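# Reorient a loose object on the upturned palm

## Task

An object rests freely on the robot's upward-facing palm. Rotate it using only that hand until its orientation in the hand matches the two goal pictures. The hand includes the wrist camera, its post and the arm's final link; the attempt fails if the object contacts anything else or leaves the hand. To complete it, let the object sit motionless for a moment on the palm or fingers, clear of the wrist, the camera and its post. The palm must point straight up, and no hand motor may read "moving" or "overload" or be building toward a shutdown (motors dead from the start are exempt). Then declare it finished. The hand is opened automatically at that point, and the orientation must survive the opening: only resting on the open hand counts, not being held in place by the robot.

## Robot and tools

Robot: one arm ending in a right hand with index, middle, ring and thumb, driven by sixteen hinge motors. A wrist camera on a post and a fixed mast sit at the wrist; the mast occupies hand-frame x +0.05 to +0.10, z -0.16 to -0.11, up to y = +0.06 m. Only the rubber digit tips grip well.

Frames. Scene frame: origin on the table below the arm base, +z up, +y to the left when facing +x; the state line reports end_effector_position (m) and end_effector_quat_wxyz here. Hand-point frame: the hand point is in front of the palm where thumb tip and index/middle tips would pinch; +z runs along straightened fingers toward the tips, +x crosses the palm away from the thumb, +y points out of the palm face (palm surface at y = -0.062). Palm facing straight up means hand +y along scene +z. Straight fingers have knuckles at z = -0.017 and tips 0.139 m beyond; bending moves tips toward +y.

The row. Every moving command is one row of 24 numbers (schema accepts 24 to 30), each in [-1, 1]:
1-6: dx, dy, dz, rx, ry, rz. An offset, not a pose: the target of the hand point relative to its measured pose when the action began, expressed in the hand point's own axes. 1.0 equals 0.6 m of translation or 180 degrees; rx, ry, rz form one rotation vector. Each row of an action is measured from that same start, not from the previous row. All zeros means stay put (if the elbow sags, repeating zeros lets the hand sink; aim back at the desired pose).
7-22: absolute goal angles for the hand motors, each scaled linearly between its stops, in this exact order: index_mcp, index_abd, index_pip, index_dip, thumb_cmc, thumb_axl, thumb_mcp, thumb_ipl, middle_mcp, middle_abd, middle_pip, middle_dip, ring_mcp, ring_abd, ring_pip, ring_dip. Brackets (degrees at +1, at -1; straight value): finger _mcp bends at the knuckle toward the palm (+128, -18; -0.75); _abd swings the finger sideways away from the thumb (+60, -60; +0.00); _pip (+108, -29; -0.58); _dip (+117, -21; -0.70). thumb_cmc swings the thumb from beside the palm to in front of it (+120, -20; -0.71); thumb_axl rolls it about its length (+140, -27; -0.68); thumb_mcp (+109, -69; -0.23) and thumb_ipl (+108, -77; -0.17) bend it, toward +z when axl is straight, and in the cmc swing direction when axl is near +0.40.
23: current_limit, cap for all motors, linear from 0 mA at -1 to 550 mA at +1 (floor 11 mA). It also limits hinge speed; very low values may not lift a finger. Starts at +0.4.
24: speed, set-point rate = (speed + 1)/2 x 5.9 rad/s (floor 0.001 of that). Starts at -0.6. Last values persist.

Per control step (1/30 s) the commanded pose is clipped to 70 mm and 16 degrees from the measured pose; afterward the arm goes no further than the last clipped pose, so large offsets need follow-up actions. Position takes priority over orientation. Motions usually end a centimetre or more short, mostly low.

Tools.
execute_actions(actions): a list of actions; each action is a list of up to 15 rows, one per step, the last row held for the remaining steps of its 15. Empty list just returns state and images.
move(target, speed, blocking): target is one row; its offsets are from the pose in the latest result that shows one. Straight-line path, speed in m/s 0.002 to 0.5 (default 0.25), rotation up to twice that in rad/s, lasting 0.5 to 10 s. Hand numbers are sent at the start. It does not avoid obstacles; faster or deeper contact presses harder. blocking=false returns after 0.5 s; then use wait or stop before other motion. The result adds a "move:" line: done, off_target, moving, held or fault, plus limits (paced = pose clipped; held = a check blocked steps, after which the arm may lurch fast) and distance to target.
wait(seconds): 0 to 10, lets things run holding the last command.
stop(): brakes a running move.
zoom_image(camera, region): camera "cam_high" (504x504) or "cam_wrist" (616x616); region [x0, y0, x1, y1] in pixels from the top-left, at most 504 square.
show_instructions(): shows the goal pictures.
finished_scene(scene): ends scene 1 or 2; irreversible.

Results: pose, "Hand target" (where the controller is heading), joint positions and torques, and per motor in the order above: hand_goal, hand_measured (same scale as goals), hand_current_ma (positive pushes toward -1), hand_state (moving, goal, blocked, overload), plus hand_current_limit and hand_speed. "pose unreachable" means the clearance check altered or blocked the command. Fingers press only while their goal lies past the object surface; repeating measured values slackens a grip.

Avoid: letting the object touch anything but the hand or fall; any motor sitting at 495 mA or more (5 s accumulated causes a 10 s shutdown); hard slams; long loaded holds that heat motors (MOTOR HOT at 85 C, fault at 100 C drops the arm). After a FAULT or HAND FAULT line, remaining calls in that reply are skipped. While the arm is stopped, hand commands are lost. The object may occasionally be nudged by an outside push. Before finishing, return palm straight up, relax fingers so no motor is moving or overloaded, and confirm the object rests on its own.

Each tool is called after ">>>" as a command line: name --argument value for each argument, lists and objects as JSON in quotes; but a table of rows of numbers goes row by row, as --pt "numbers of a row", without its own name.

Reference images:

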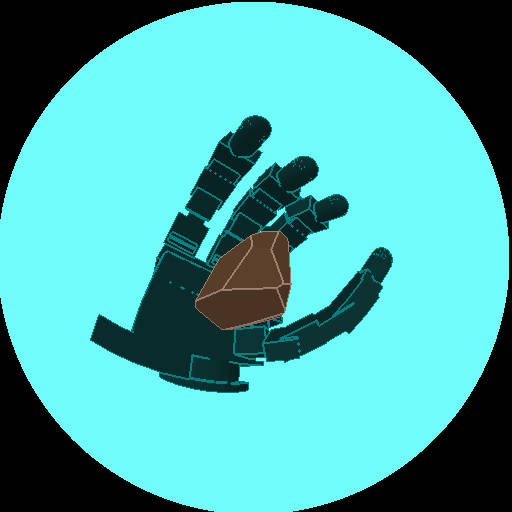

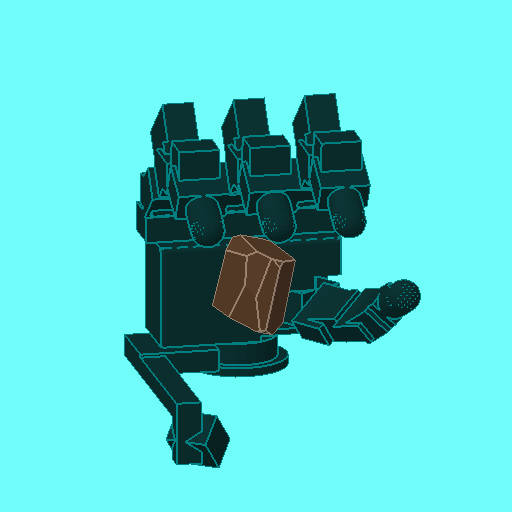

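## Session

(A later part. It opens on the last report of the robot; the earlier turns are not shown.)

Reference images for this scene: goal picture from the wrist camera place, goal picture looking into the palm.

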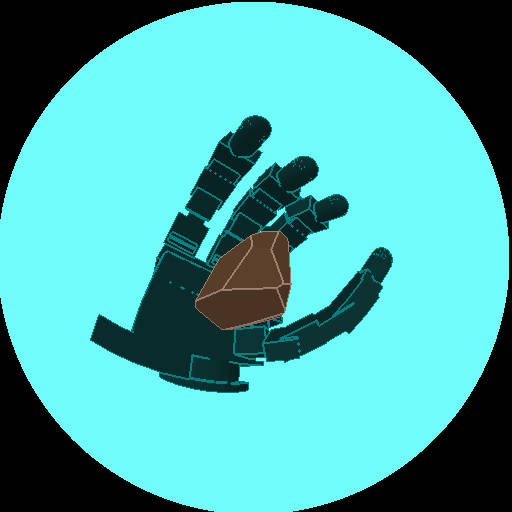

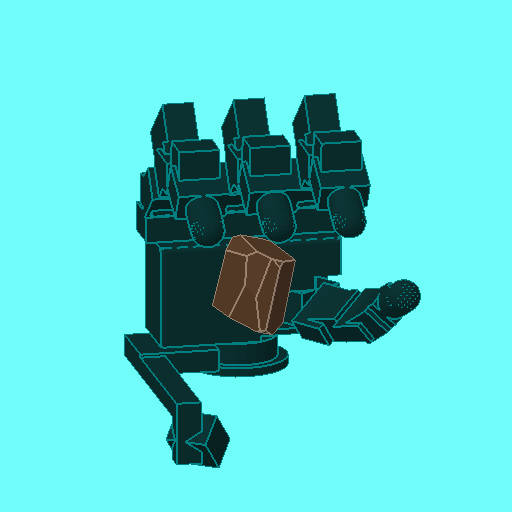

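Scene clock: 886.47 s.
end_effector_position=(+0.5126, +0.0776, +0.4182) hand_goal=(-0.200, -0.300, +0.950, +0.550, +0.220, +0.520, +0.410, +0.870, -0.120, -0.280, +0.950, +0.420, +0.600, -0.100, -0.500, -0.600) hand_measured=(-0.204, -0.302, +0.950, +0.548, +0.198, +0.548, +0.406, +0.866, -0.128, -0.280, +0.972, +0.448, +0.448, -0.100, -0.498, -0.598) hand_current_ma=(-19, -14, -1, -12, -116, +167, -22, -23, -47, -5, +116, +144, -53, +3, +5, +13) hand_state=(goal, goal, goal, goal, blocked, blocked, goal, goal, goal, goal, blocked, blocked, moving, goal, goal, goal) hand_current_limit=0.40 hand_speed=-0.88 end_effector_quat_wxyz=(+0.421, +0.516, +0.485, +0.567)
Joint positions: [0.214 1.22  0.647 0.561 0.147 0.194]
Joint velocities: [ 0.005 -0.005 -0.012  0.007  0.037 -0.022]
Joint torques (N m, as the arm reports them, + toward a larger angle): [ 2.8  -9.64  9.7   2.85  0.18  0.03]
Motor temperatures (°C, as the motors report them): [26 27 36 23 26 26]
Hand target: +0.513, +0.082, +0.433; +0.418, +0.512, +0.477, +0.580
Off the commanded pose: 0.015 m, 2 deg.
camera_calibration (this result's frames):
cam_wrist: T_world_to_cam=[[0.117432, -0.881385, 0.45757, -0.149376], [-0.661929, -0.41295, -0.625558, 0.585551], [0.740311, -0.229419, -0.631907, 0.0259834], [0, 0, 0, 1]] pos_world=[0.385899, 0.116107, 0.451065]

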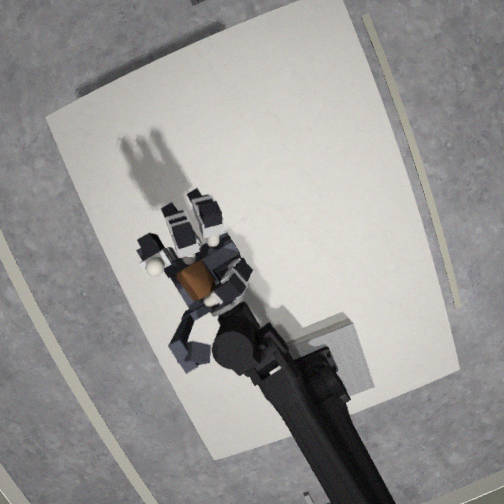

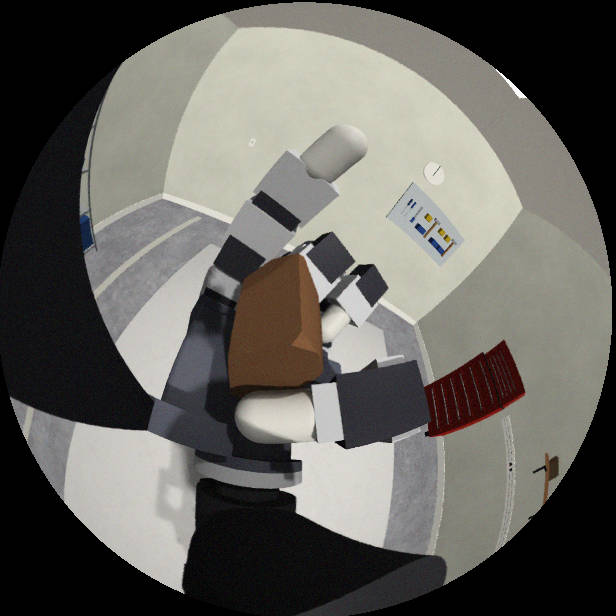

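>>> execute_actions --actions '[[[0,0.02,0,-0.008,0,0,-0.2,-0.3,0.95,0.55,0.22,0.52,0.41,0.87,-0.12,-0.28,0.95,0.42,0.3,0.2,0.1,-0.4,0.4,-0.7]],[[0,0.02,0,-0.008,0,0,-0.2,-0.3,0.95,0.55,0.22,0.52,0.41,0.87,-0.12,-0.28,0.95,0.42,0.45,0.2,0.6,-0.3,0.4,-0.7]],[[0,0.02,0,-0.008,0,0,-0.2,-0.3,0.95,0.55,0.22,0.52,0.41,0.87,-0.12,-0.28,0.95,0.42,0.5,0.05,0.62,-0.3,0.4,-0.85]]]'

>>> zoom_image --camera "cam_wrist" --region '[190,200,440,450]'

>>> zoom_image --camera "cam_high" --region '[130,200,280,350]'

Scene clock: 895.73 s.
end_effector_position=(+0.5127, +0.0774, +0.4181) hand_goal=(-0.200, -0.300, +0.950, +0.550, +0.220, +0.520, +0.410, +0.870, -0.120, -0.280, +0.950, +0.420, +0.500, +0.050, +0.620, -0.300) hand_measured=(-0.204, -0.302, +0.950, +0.548, +0.204, +0.548, +0.406, +0.868, -0.128, -0.280, +0.974, +0.448, +0.494, +0.064, +0.380, -0.302) hand_current_ma=(-19, -14, -1, -12, -86, +167, -21, -2, -47, +2, +124, +144, -41, +61, -141, -10) hand_state=(goal, goal, goal, goal, goal, blocked, goal, moving, goal, goal, blocked, blocked, moving, goal, moving, goal) hand_current_limit=0.40 hand_speed=-0.85 end_effector_quat_wxyz=(+0.420, +0.517, +0.484, +0.567)
Joint positions: [0.214 1.22  0.647 0.561 0.147 0.197]
Joint velocities: [-0.005 -0.015 -0.002 -0.007  0.022 -0.051]
Joint torques (N m, as the arm reports them, + toward a larger angle): [ 1.47 -9.3   9.2   3.28  0.05 -0.11]
Motor temperatures (°C, as the motors report them): [26 27 36 23 26 26]
Hand target: +0.513, +0.075, +0.430; +0.426, +0.511, +0.477, +0.574
Off the commanded pose: 0.012 m, 1 deg.
camera_calibration (this result's frames):
cam_wrist: T_world_to_cam=[[0.117584, -0.882769, 0.454855, -0.148375], [-0.662153, -0.411046, -0.626574, 0.585791], [0.740086, -0.227508, -0.63286, 0.0262012], [0, 0, 0, 1]] pos_world=[0.385938, 0.115767, 0.451112]

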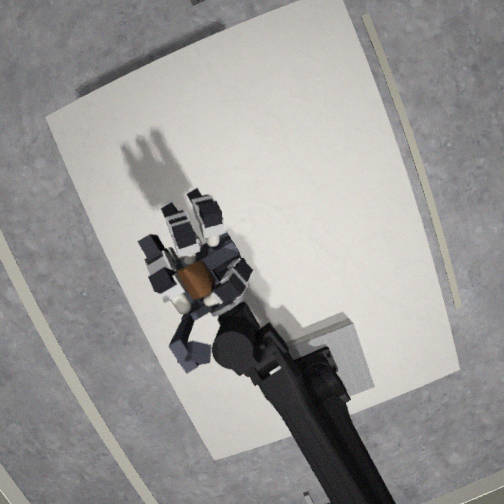

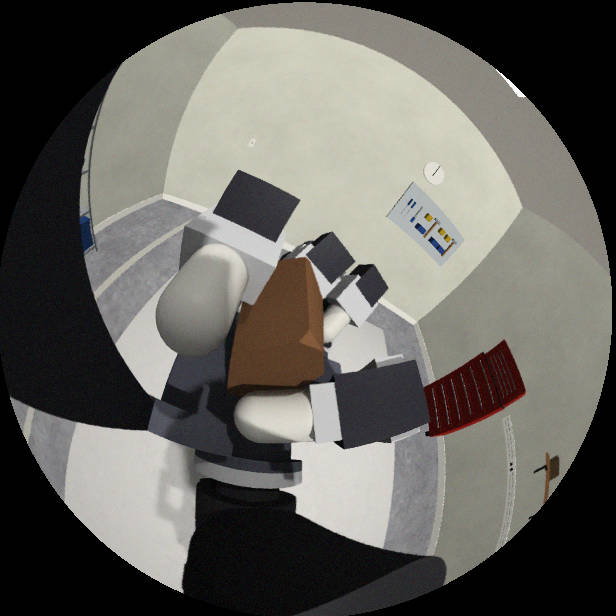

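Region (190, 200, 440, 450) of cam_wrist's 616x616 image, scaled by 2.016, with more detail than that image has.

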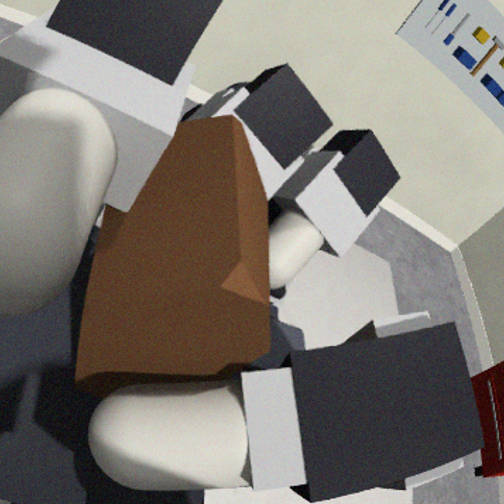

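Region (130, 200, 280, 350) of cam_high's 504x504 image, scaled by 3.360, with more detail than that image has.

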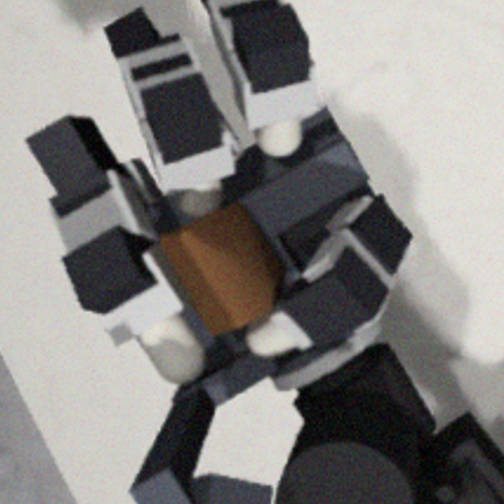

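It's starting to right the object. Continue swinging the ring toward the thumb.

>>> execute_actions --actions '[[[0,0.02,0,-0.008,0,0,-0.2,-0.3,0.95,0.55,0.22,0.53,0.41,0.87,-0.12,-0.28,0.96,0.43,0.5,-0.03,0.6,-0.3,0.4,-0.9]],[[0,0.02,0,-0.008,0,0,-0.2,-0.3,0.95,0.55,0.22,0.53,0.41,0.87,-0.12,-0.28,0.96,0.43,0.5,-0.12,0.6,-0.3,0.4,-0.9]]]'

>>> zoom_image --camera "cam_wrist" --region '[190,200,440,450]'

>>> zoom_image --camera "cam_high" --region '[130,200,280,350]'

Scene clock: 900.10 s.
end_effector_position=(+0.5127, +0.0774, +0.4181) hand_goal=(-0.200, -0.300, +0.950, +0.550, +0.220, +0.530, +0.410, +0.870, -0.120, -0.280, +0.960, +0.430, +0.500, -0.120, +0.600, -0.300) hand_measured=(-0.204, -0.302, +0.950, +0.548, +0.208, +0.546, +0.408, +0.872, -0.132, -0.272, +0.974, +0.448, +0.468, -0.014, +0.450, -0.314) hand_current_ma=(-19, -14, -1, -12, -62, +100, -9, +12, -63, +35, +78, +93, -176, +381, -385, -70) hand_state=(goal, goal, goal, goal, goal, goal, goal, goal, goal, goal, goal, goal, blocked, moving, blocked, goal) hand_current_limit=0.40 hand_speed=-0.90 end_effector_quat_wxyz=(+0.420, +0.517, +0.484, +0.567)
Joint positions: [0.214 1.22  0.647 0.561 0.147 0.197]
Joint velocities: [-0.005  0.015  0.007 -0.007  0.007  0.037]
Joint torques (N m, as the arm reports them, + toward a larger angle): [ 1.47 -9.42  9.2   3.28  0.05 -0.11]
Motor temperatures (°C, as the motors report them): [26 27 36 23 26 26]
Hand target: +0.513, +0.075, +0.430; +0.426, +0.511, +0.477, +0.574
Off the commanded pose: 0.012 m, 1 deg.
camera_calibration (this result's frames):
cam_wrist: T_world_to_cam=[[0.117584, -0.882769, 0.454855, -0.148375], [-0.662153, -0.411046, -0.626574, 0.585791], [0.740086, -0.227508, -0.63286, 0.0262012], [0, 0, 0, 1]] pos_world=[0.385938, 0.115767, 0.451112]

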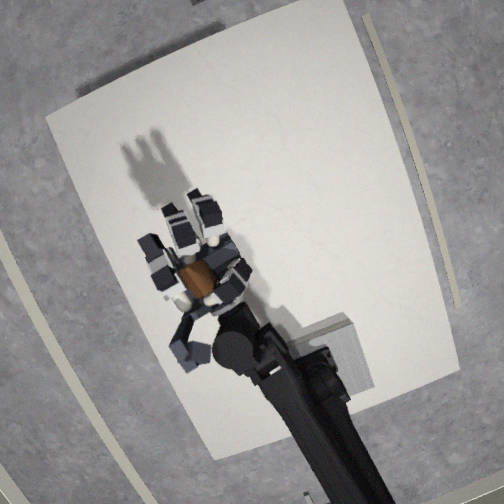

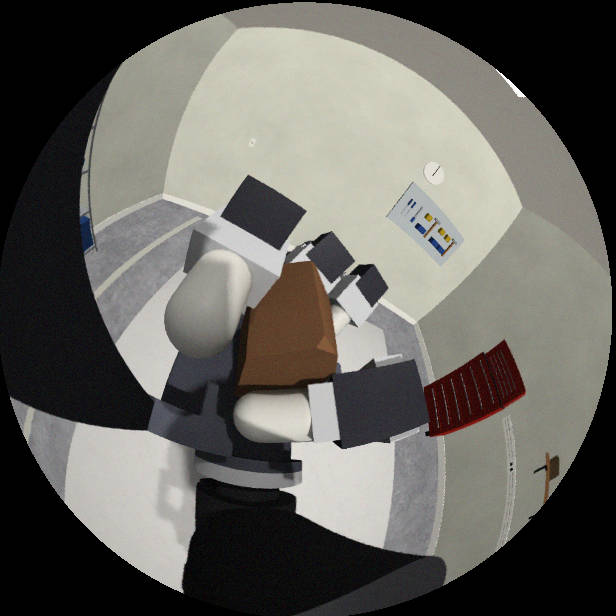

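Region (190, 200, 440, 450) of cam_wrist's 616x616 image, scaled by 2.016, with more detail than that image has.

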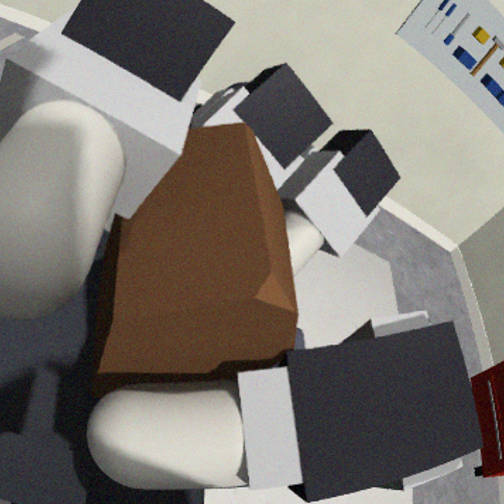

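Region (130, 200, 280, 350) of cam_high's 504x504 image, scaled by 3.360, with more detail than that image has.

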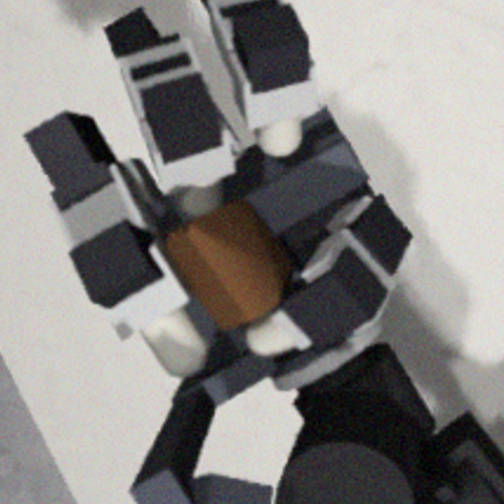

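>>> execute_actions --actions '[[[0,0.02,0,-0.008,0,0,-0.2,-0.3,0.95,0.55,0.22,0.48,0.39,0.87,-0.1,-0.28,0.96,0.43,0.46,-0.03,0.43,-0.3,0.4,-0.88]],[[0,0.02,0,-0.008,0,0,-0.2,-0.3,0.95,0.55,0.28,0.48,0.37,0.87,-0.1,-0.35,0.96,0.43,0.46,-0.03,0.43,-0.3,0.4,-0.9]],[[0,0.02,0,-0.008,0,0,-0.2,-0.3,0.95,0.55,0.34,0.48,0.35,0.87,-0.1,-0.42,0.96,0.43,0.46,-0.05,0.43,-0.3,0.4,-0.9]]]'

>>> zoom_image --camera "cam_wrist" --region '[190,200,440,450]'

>>> zoom_image --camera "cam_high" --region '[130,200,280,350]'

Scene clock: 906.93 s.
end_effector_position=(+0.5127, +0.0774, +0.4181) hand_goal=(-0.200, -0.300, +0.950, +0.550, +0.340, +0.480, +0.350, +0.870, -0.100, -0.420, +0.960, +0.430, +0.460, -0.050, +0.430, -0.300) hand_measured=(-0.204, -0.302, +0.950, +0.548, +0.276, +0.520, +0.340, +0.872, -0.124, -0.402, +0.974, +0.450, +0.444, -0.018, +0.422, -0.304) hand_current_ma=(-19, -14, -1, -12, -334, +247, -60, +16, -129, +89, +78, +100, -86, +138, -40, -18) hand_state=(goal, goal, goal, goal, blocked, blocked, goal, goal, blocked, goal, goal, goal, goal, blocked, goal, goal) hand_current_limit=0.40 hand_speed=-0.90 end_effector_quat_wxyz=(+0.420, +0.517, +0.484, +0.567)
Joint positions: [0.214 1.22  0.647 0.561 0.147 0.197]
Joint velocities: [-0.005 -0.005 -0.007 -0.007 -0.051 -0.051]
Joint torques (N m, as the arm reports them, + toward a larger angle): [ 1.54 -9.27  9.21  3.27  0.06 -0.1 ]
Motor temperatures (°C, as the motors report them): [26 27 36 23 26 26]
Hand target: +0.513, +0.075, +0.430; +0.426, +0.511, +0.477, +0.574
Off the commanded pose: 0.012 m, 1 deg.
camera_calibration (this result's frames):
cam_wrist: T_world_to_cam=[[0.117584, -0.882769, 0.454855, -0.148375], [-0.662153, -0.411046, -0.626574, 0.585791], [0.740086, -0.227508, -0.63286, 0.0262012], [0, 0, 0, 1]] pos_world=[0.385938, 0.115767, 0.451112]

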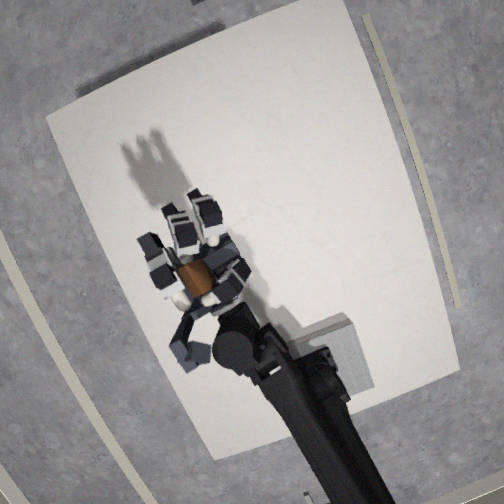

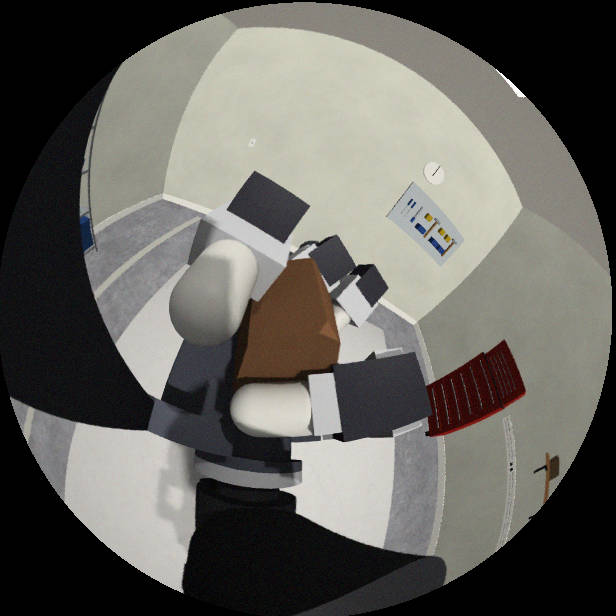

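Region (190, 200, 440, 450) of cam_wrist's 616x616 image, scaled by 2.016, with more detail than that image has.

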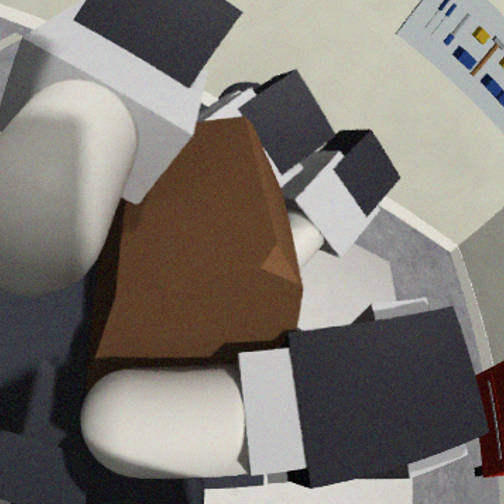

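Region (130, 200, 280, 350) of cam_high's 504x504 image, scaled by 3.360, with more detail than that image has.

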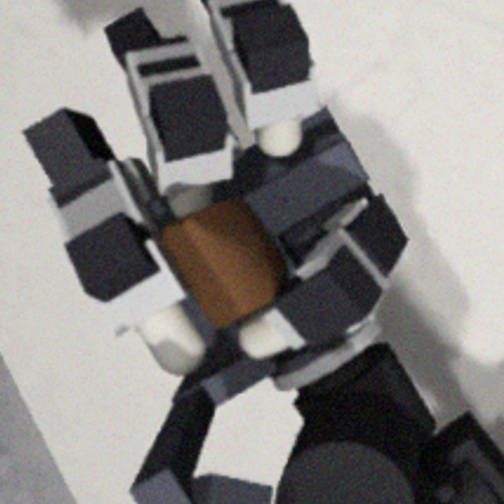

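>>> execute_actions --actions '[[[0,0.02,0,-0.008,0,0,-0.2,-0.3,0.95,0.55,0.31,0.49,0.35,0.87,-0.1,-0.42,0.96,0.43,0.44,-0.1,0.40,-0.3,0.4,-0.9]],[[0,0.02,0,-0.008,0,0,-0.2,-0.3,0.95,0.55,0.31,0.49,0.35,0.87,-0.1,-0.42,0.96,0.43,0.44,-0.15,0.38,-0.3,0.4,-0.9]]]'

>>> zoom_image --camera "cam_wrist" --region '[190,200,440,450]'

>>> zoom_image --camera "cam_high" --region '[130,200,280,350]'

Scene clock: 912.80 s.
end_effector_position=(+0.5127, +0.0774, +0.4181) hand_goal=(-0.200, -0.300, +0.950, +0.550, +0.310, +0.490, +0.350, +0.870, -0.100, -0.420, +0.960, +0.430, +0.440, -0.150, +0.380, -0.300) hand_measured=(-0.204, -0.302, +0.950, +0.548, +0.276, +0.520, +0.340, +0.872, -0.124, -0.406, +0.974, +0.450, +0.432, -0.104, +0.374, -0.304) hand_current_ma=(-19, -14, -1, -12, -179, +186, -61, +16, -129, +66, +70, +100, -43, +201, -33, -18) hand_state=(goal, goal, goal, goal, blocked, blocked, goal, goal, blocked, goal, goal, goal, goal, blocked, goal, goal) hand_current_limit=0.40 hand_speed=-0.90 end_effector_quat_wxyz=(+0.420, +0.517, +0.484, +0.567)
Joint positions: [0.214 1.22  0.647 0.561 0.147 0.197]
Joint velocities: [-0.005 -0.015 -0.012 -0.022  0.095 -0.051]
Joint torques (N m, as the arm reports them, + toward a larger angle): [ 1.46 -9.53  9.2   3.27  0.05 -0.12]
Motor temperatures (°C, as the motors report them): [26 27 36 23 26 26]
Hand target: +0.513, +0.075, +0.430; +0.426, +0.511, +0.477, +0.574
Off the commanded pose: 0.012 m, 1 deg.
camera_calibration (this result's frames):
cam_wrist: T_world_to_cam=[[0.117584, -0.882769, 0.454855, -0.148375], [-0.662153, -0.411046, -0.626574, 0.585791], [0.740086, -0.227508, -0.63286, 0.0262012], [0, 0, 0, 1]] pos_world=[0.385938, 0.115767, 0.451112]

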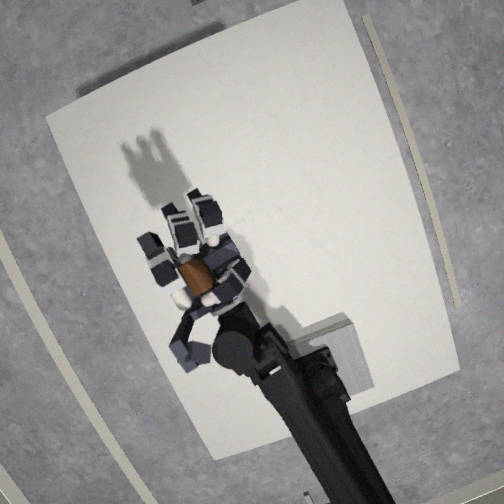

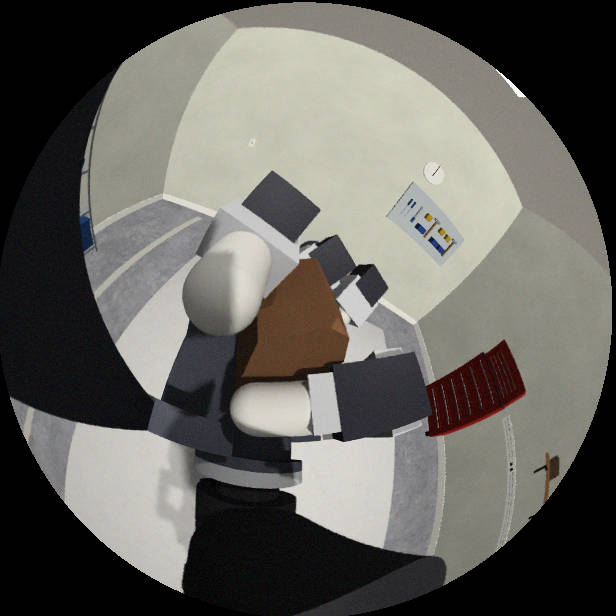

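Region (190, 200, 440, 450) of cam_wrist's 616x616 image, scaled by 2.016, with more detail than that image has.

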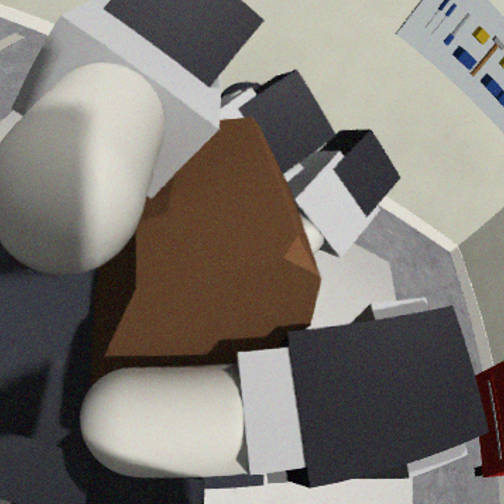

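Region (130, 200, 280, 350) of cam_high's 504x504 image, scaled by 3.360, with more detail than that image has.

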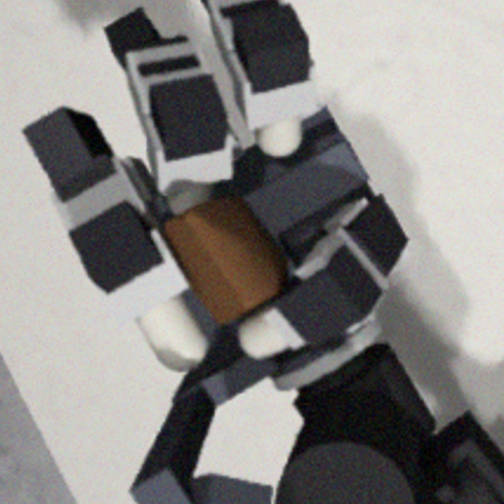

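>>> execute_actions --actions '[[[0,0.02,0,-0.008,0,0,-0.2,-0.3,0.95,0.55,0.31,0.49,0.35,0.87,-0.1,-0.42,0.96,0.43,0.44,-0.2,0.39,-0.3,0.4,-0.9]],[[0,0.02,0,-0.008,0,0,-0.2,-0.3,0.95,0.55,0.31,0.49,0.35,0.87,-0.1,-0.42,0.96,0.43,0.44,-0.25,0.39,-0.3,0.4,-0.9]]]'

>>> zoom_image --camera "cam_wrist" --region '[190,200,440,450]'

>>> zoom_image --camera "cam_high" --region '[130,200,280,350]'

Scene clock: 924.00 s.
end_effector_position=(+0.5127, +0.0774, +0.4181) hand_goal=(-0.200, -0.300, +0.950, +0.550, +0.310, +0.490, +0.350, +0.870, -0.100, -0.420, +0.960, +0.430, +0.440, -0.250, +0.390, -0.300) hand_measured=(-0.204, -0.302, +0.950, +0.548, +0.284, +0.512, +0.342, +0.872, -0.120, -0.408, +0.974, +0.450, +0.416, -0.178, +0.372, -0.302) hand_current_ma=(-19, -14, -1, -12, -135, +136, -47, +15, -111, +55, +69, +99, -125, +317, -93, -13) hand_state=(goal, goal, goal, goal, blocked, blocked, goal, goal, blocked, goal, goal, goal, blocked, blocked, goal, goal) hand_current_limit=0.40 hand_speed=-0.90 end_effector_quat_wxyz=(+0.420, +0.517, +0.484, +0.567)
Joint positions: [0.214 1.22  0.647 0.561 0.147 0.197]
Joint velocities: [-0.015 -0.015  0.002 -0.012  0.007 -0.037]
Joint torques (N m, as the arm reports them, + toward a larger angle): [ 1.48 -9.3   9.2   3.27  0.04 -0.11]
Motor temperatures (°C, as the motors report them): [26 27 36 23 26 26]
Hand target: +0.513, +0.075, +0.430; +0.426, +0.511, +0.477, +0.574
Off the commanded pose: 0.012 m, 1 deg.
camera_calibration (this result's frames):
cam_wrist: T_world_to_cam=[[0.117584, -0.882769, 0.454855, -0.148375], [-0.662153, -0.411046, -0.626574, 0.585791], [0.740086, -0.227508, -0.63286, 0.0262012], [0, 0, 0, 1]] pos_world=[0.385938, 0.115767, 0.451112]

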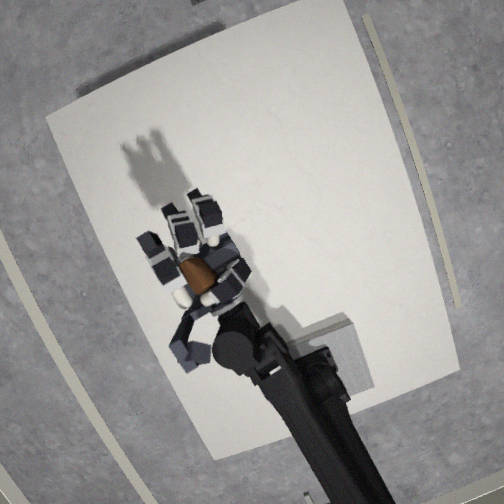

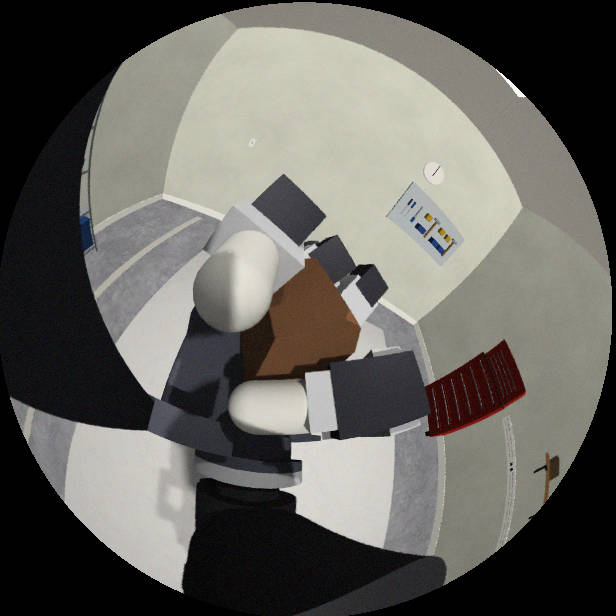

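Region (190, 200, 440, 450) of cam_wrist's 616x616 image, scaled by 2.016, with more detail than that image has.

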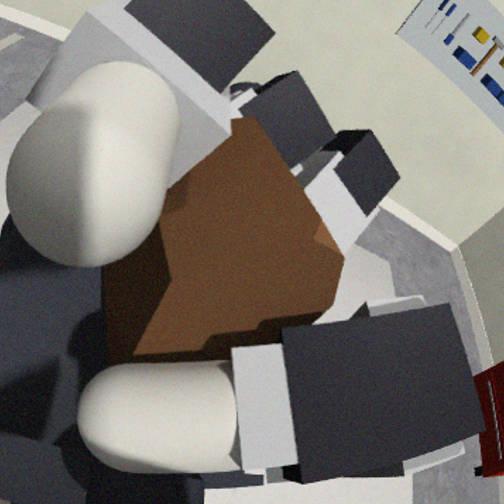

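Region (130, 200, 280, 350) of cam_high's 504x504 image, scaled by 3.360, with more detail than that image has.

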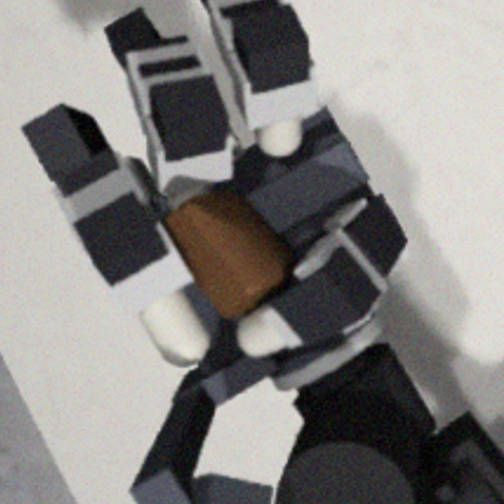

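>>> execute_actions --actions '[[[0,0.02,0,-0.008,0,-0.035,-0.2,-0.3,0.95,0.55,0.31,0.48,0.35,0.87,-0.1,-0.35,0.96,0.43,0.42,-0.12,0.37,-0.3,0.4,-0.9]],[[0,0.02,0,-0.008,0,-0.035,-0.2,-0.3,0.95,0.55,0.33,0.47,0.35,0.87,-0.1,-0.27,0.96,0.43,0.42,-0.08,0.37,-0.3,0.4,-0.9]],[[0,0.02,0,-0.008,0,0,-0.2,-0.3,0.95,0.55,0.35,0.47,0.35,0.87,-0.1,-0.2,0.96,0.43,0.42,-0.05,0.37,-0.3,0.4,-0.9]]]'

>>> zoom_image --camera "cam_wrist" --region '[190,200,440,450]'

>>> zoom_image --camera "cam_high" --region '[130,200,280,350]'

Scene clock: 934.37 s.
end_effector_position=(+0.5143, +0.0812, +0.4241) hand_goal=(-0.200, -0.300, +0.950, +0.550, +0.350, +0.470, +0.350, +0.870, -0.100, -0.200, +0.960, +0.430, +0.420, -0.050, +0.370, -0.300) hand_measured=(-0.204, -0.302, +0.950, +0.548, +0.286, +0.510, +0.334, +0.868, -0.126, -0.254, +0.978, +0.456, +0.418, -0.054, +0.370, -0.302) hand_current_ma=(-19, -14, -1, -12, -325, +241, -110, -15, -142, -268, +98, +132, -12, -16, +0, -11) hand_state=(goal, goal, goal, goal, blocked, blocked, goal, goal, blocked, blocked, goal, blocked, goal, goal, goal, goal) hand_current_limit=0.40 hand_speed=-0.90 end_effector_quat_wxyz=(+0.471, +0.464, +0.535, +0.526)
Joint positions: [ 0.173  1.22   0.647  0.561  0.096 -0.   ]
Joint velocities: [-0.024 -0.024 -0.007  0.002  0.007 -0.037]
Joint torques (N m, as the arm reports them, + toward a larger angle): [ 1.89 -9.34  9.21  3.25  0.03 -0.02]
Motor temperatures (°C, as the motors report them): [26 27 36 23 26 26]
Hand target: +0.514, +0.082, +0.436; +0.477, +0.458, +0.528, +0.532
Off the commanded pose: 0.012 m, 1 deg.
camera_calibration (this result's frames):
cam_wrist: T_world_to_cam=[[0.113352, -0.776042, 0.620411, -0.224604], [-0.643521, -0.533102, -0.549257, 0.559736], [0.756989, -0.336988, -0.559828, -0.00107353], [0, 0, 0, 1]] pos_world=[0.386474, 0.123733, 0.446185]

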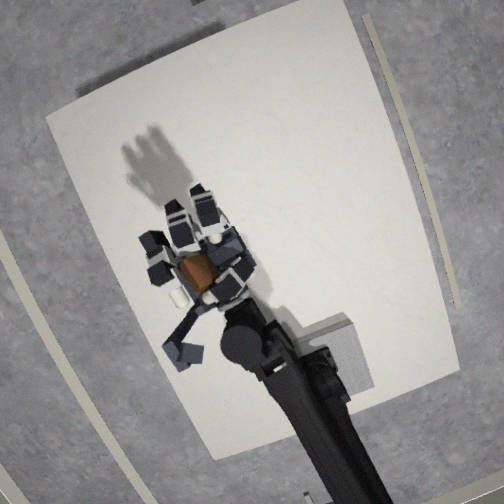

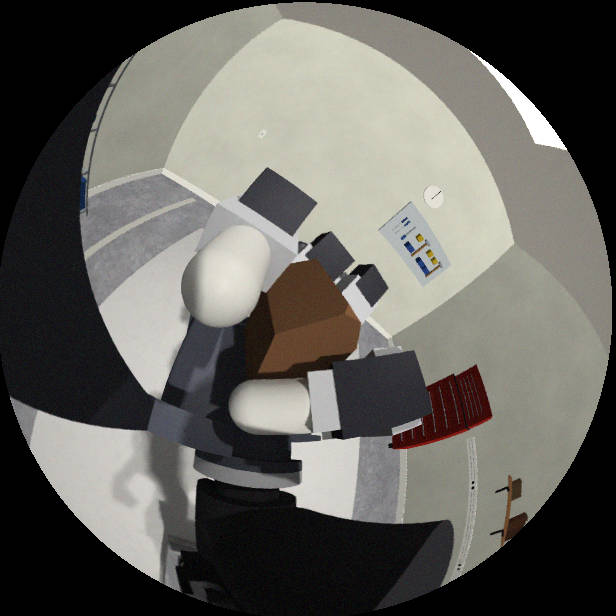

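Region (190, 200, 440, 450) of cam_wrist's 616x616 image, scaled by 2.016, with more detail than that image has.

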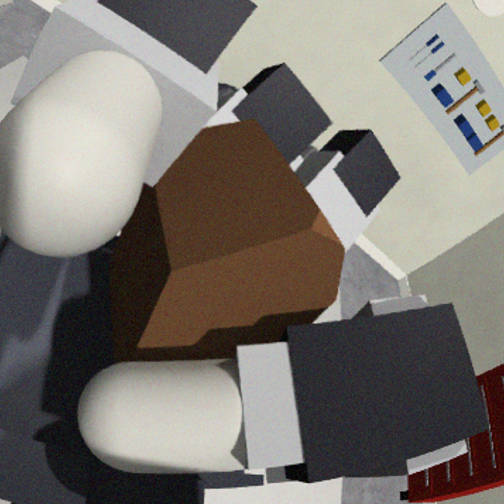

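Region (130, 200, 280, 350) of cam_high's 504x504 image, scaled by 3.360, with more detail than that image has.

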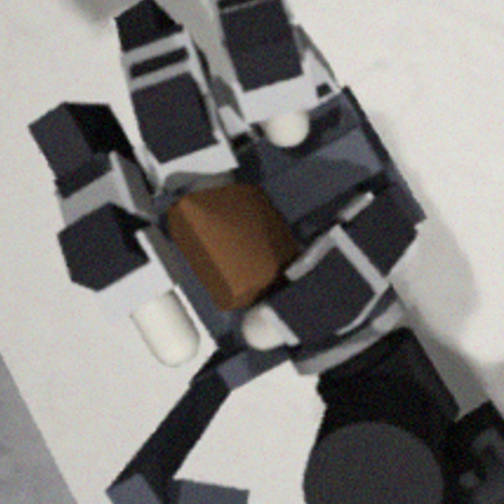

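>>> execute_actions --actions '[[[0,0.02,0,-0.008,0,0.005,-0.2,-0.3,0.95,0.55,0.28,0.52,0.38,0.87,-0.13,-0.25,0.97,0.45,0.42,-0.05,0.37,-0.3,0.4,-0.9]],[[0,0.02,0,-0.008,0,0,-0.2,-0.3,0.95,0.55,0.26,0.62,0.38,0.87,-0.16,-0.25,0.97,0.48,0.42,-0.05,0.37,-0.3,0.4,-0.9]],[[0,0.02,0,-0.008,0,0,-0.2,-0.3,0.95,0.55,0.2,0.72,0.38,0.87,-0.2,-0.25,0.97,0.5,0.42,0.05,0.37,-0.3,0.4,-0.88]],[[0,0.02,0,-0.008,0,0,-0.2,-0.3,0.95,0.55,0.1,0.78,0.38,0.87,-0.2,-0.25,0.97,0.5,0.42,0.1,0.37,-0.3,0.4,-0.88]]]'

>>> zoom_image --camera "cam_wrist" --region '[190,200,440,450]'

>>> zoom_image --camera "cam_high" --region '[130,200,280,350]'

Scene clock: 944.13 s.
end_effector_position=(+0.5143, +0.0809, +0.4240) hand_goal=(-0.200, -0.300, +0.950, +0.550, +0.100, +0.780, +0.380, +0.870, -0.200, -0.250, +0.970, +0.500, +0.420, +0.100, +0.370, -0.300) hand_measured=(-0.204, -0.302, +0.950, +0.548, +0.104, +0.778, +0.382, +0.870, -0.202, -0.254, +0.978, +0.498, +0.418, +0.098, +0.370, -0.302) hand_current_ma=(-19, -14, -1, -12, +18, -8, +12, -5, -16, -15, +37, -12, -12, -13, +0, -11) hand_state=(goal, goal, goal, goal, goal, goal, goal, goal, goal, goal, goal, goal, goal, goal, goal, goal) hand_current_limit=0.40 hand_speed=-0.88 end_effector_quat_wxyz=(+0.471, +0.465, +0.534, +0.526)
Joint positions: [0.173 1.22  0.647 0.561 0.097 0.002]
Joint velocities: [-0.005 -0.005 -0.017  0.002  0.037 -0.022]
Joint torques (N m, as the arm reports them, + toward a larger angle): [ 1.89 -9.31  9.23  3.26  0.04 -0.04]
Motor temperatures (°C, as the motors report them): [26 27 36 23 26 26]
Hand target: +0.514, +0.081, +0.436; +0.477, +0.459, +0.528, +0.533
Off the commanded pose: 0.012 m, 1 deg.
camera_calibration (this result's frames):
cam_wrist: T_world_to_cam=[[0.112923, -0.777536, 0.618617, -0.223729], [-0.644081, -0.531358, -0.55029, 0.560136], [0.756577, -0.336299, -0.560798, -0.000660177], [0, 0, 0, 1]] pos_world=[0.386536, 0.123453, 0.446269]

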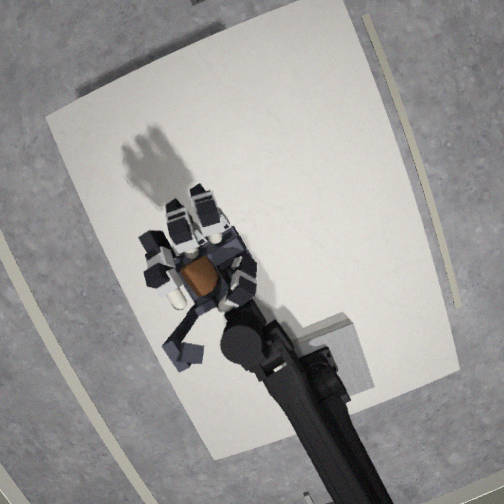

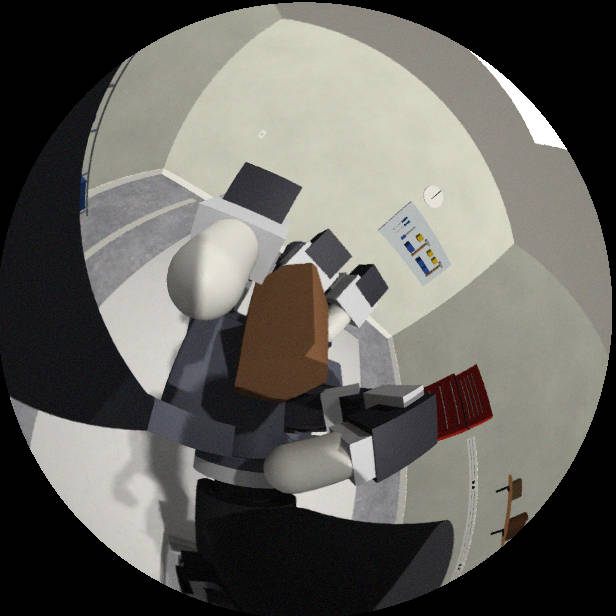

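Region (190, 200, 440, 450) of cam_wrist's 616x616 image, scaled by 2.016, with more detail than that image has.

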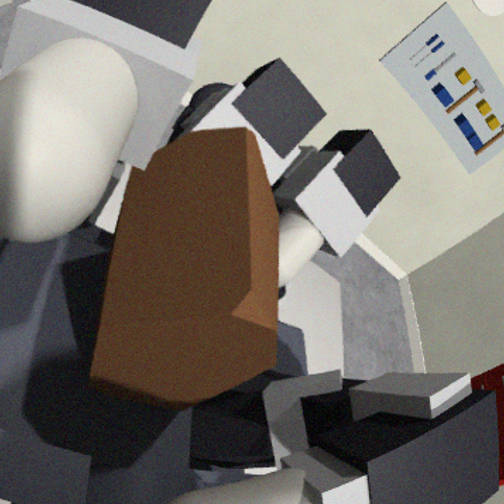

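Region (130, 200, 280, 350) of cam_high's 504x504 image, scaled by 3.360, with more detail than that image has.

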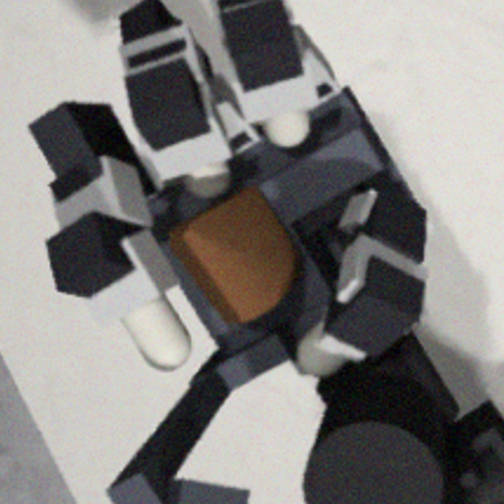

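>>> execute_actions --actions '[[[0,0.02,0,-0.008,0,0.035,-0.2,-0.3,0.95,0.55,-0.1,0.78,0.38,0.87,-0.25,-0.25,0.97,0.5,0.3,0.2,0.2,-0.3,0.4,-0.8]],[[0,0.02,0,-0.008,0,0.035,-0.2,-0.3,0.95,0.55,-0.1,0.78,0.38,0.87,-0.25,-0.25,0.97,0.5,0.1,0.2,-0.2,-0.3,0.4,-0.8]],[[0,0.02,0,-0.008,0,0.02,-0.2,-0.3,0.95,0.55,-0.1,0.78,0.38,0.87,-0.25,-0.25,0.97,0.5,0.1,0.2,-0.2,-0.3,0.4,-0.8]]]'

>>> zoom_image --camera "cam_wrist" --region '[190,200,440,450]'

>>> zoom_image --camera "cam_high" --region '[130,200,280,350]'

Scene clock: 957.13 s.
end_effector_position=(+0.5135, +0.0667, +0.4167) hand_goal=(-0.200, -0.300, +0.950, +0.550, -0.100, +0.780, +0.380, +0.870, -0.250, -0.250, +0.970, +0.500, +0.100, +0.200, -0.200, -0.300) hand_measured=(-0.204, -0.302, +0.950, +0.548, -0.100, +0.780, +0.382, +0.870, -0.254, -0.252, +0.976, +0.498, +0.096, +0.198, -0.198, -0.302) hand_current_ma=(-20, -13, -1, -12, -2, -3, +12, -4, -19, -14, +36, -12, -18, -10, +13, -11) hand_state=(goal, goal, goal, goal, goal, goal, goal, goal, goal, goal, goal, goal, goal, goal, goal, goal) hand_current_limit=0.40 hand_speed=-0.80 end_effector_quat_wxyz=(+0.416, +0.531, +0.469, +0.571)
Joint positions: [0.203 1.22  0.647 0.561 0.157 0.234]
Joint velocities: [-0.024 -0.005 -0.012 -0.012 -0.037  0.037]
Joint torques (N m, as the arm reports them, + toward a larger angle): [ 2.77 -9.63  9.64  2.89  0.16  0.04]
Motor temperatures (°C, as the motors report them): [26 27 36 23 26 26]
Hand target: +0.513, +0.070, +0.430; +0.414, +0.526, +0.460, +0.583
Off the commanded pose: 0.014 m, 2 deg.
camera_calibration (this result's frames):
cam_wrist: T_world_to_cam=[[0.0996473, -0.901317, 0.421543, -0.132932], [-0.672959, -0.37311, -0.638682, 0.589206], [0.732937, -0.220038, -0.643728, 0.0300224], [0, 0, 0, 1]] pos_world=[0.387753, 0.106631, 0.451678]

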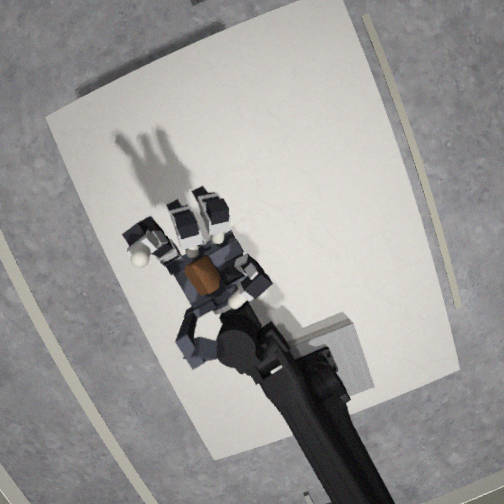

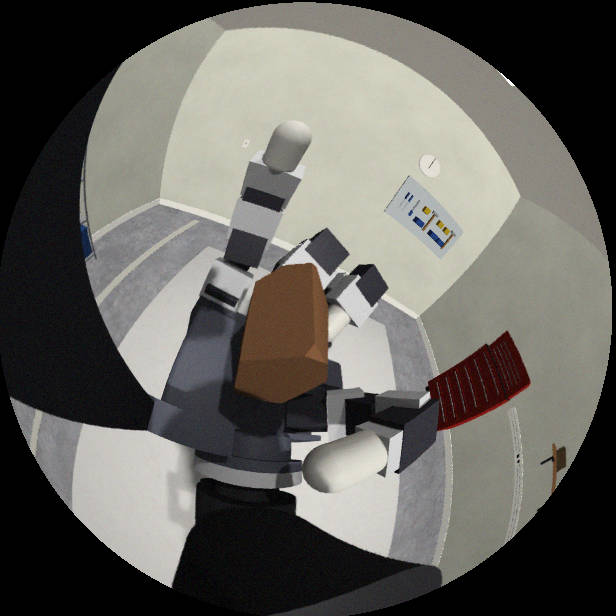

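Region (190, 200, 440, 450) of cam_wrist's 616x616 image, scaled by 2.016, with more detail than that image has.

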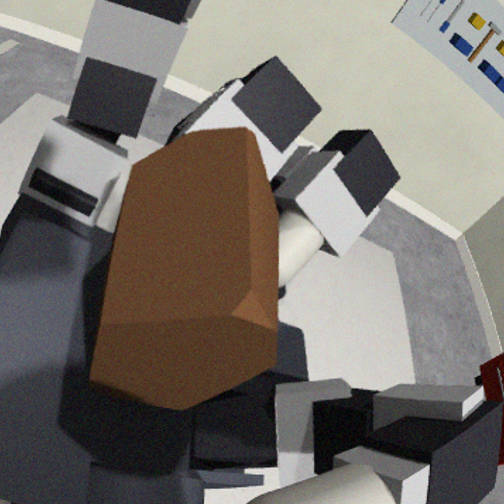

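Region (130, 200, 280, 350) of cam_high's 504x504 image, scaled by 3.360, with more detail than that image has.

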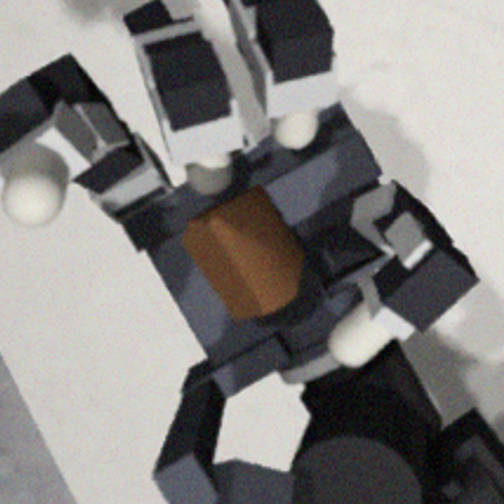

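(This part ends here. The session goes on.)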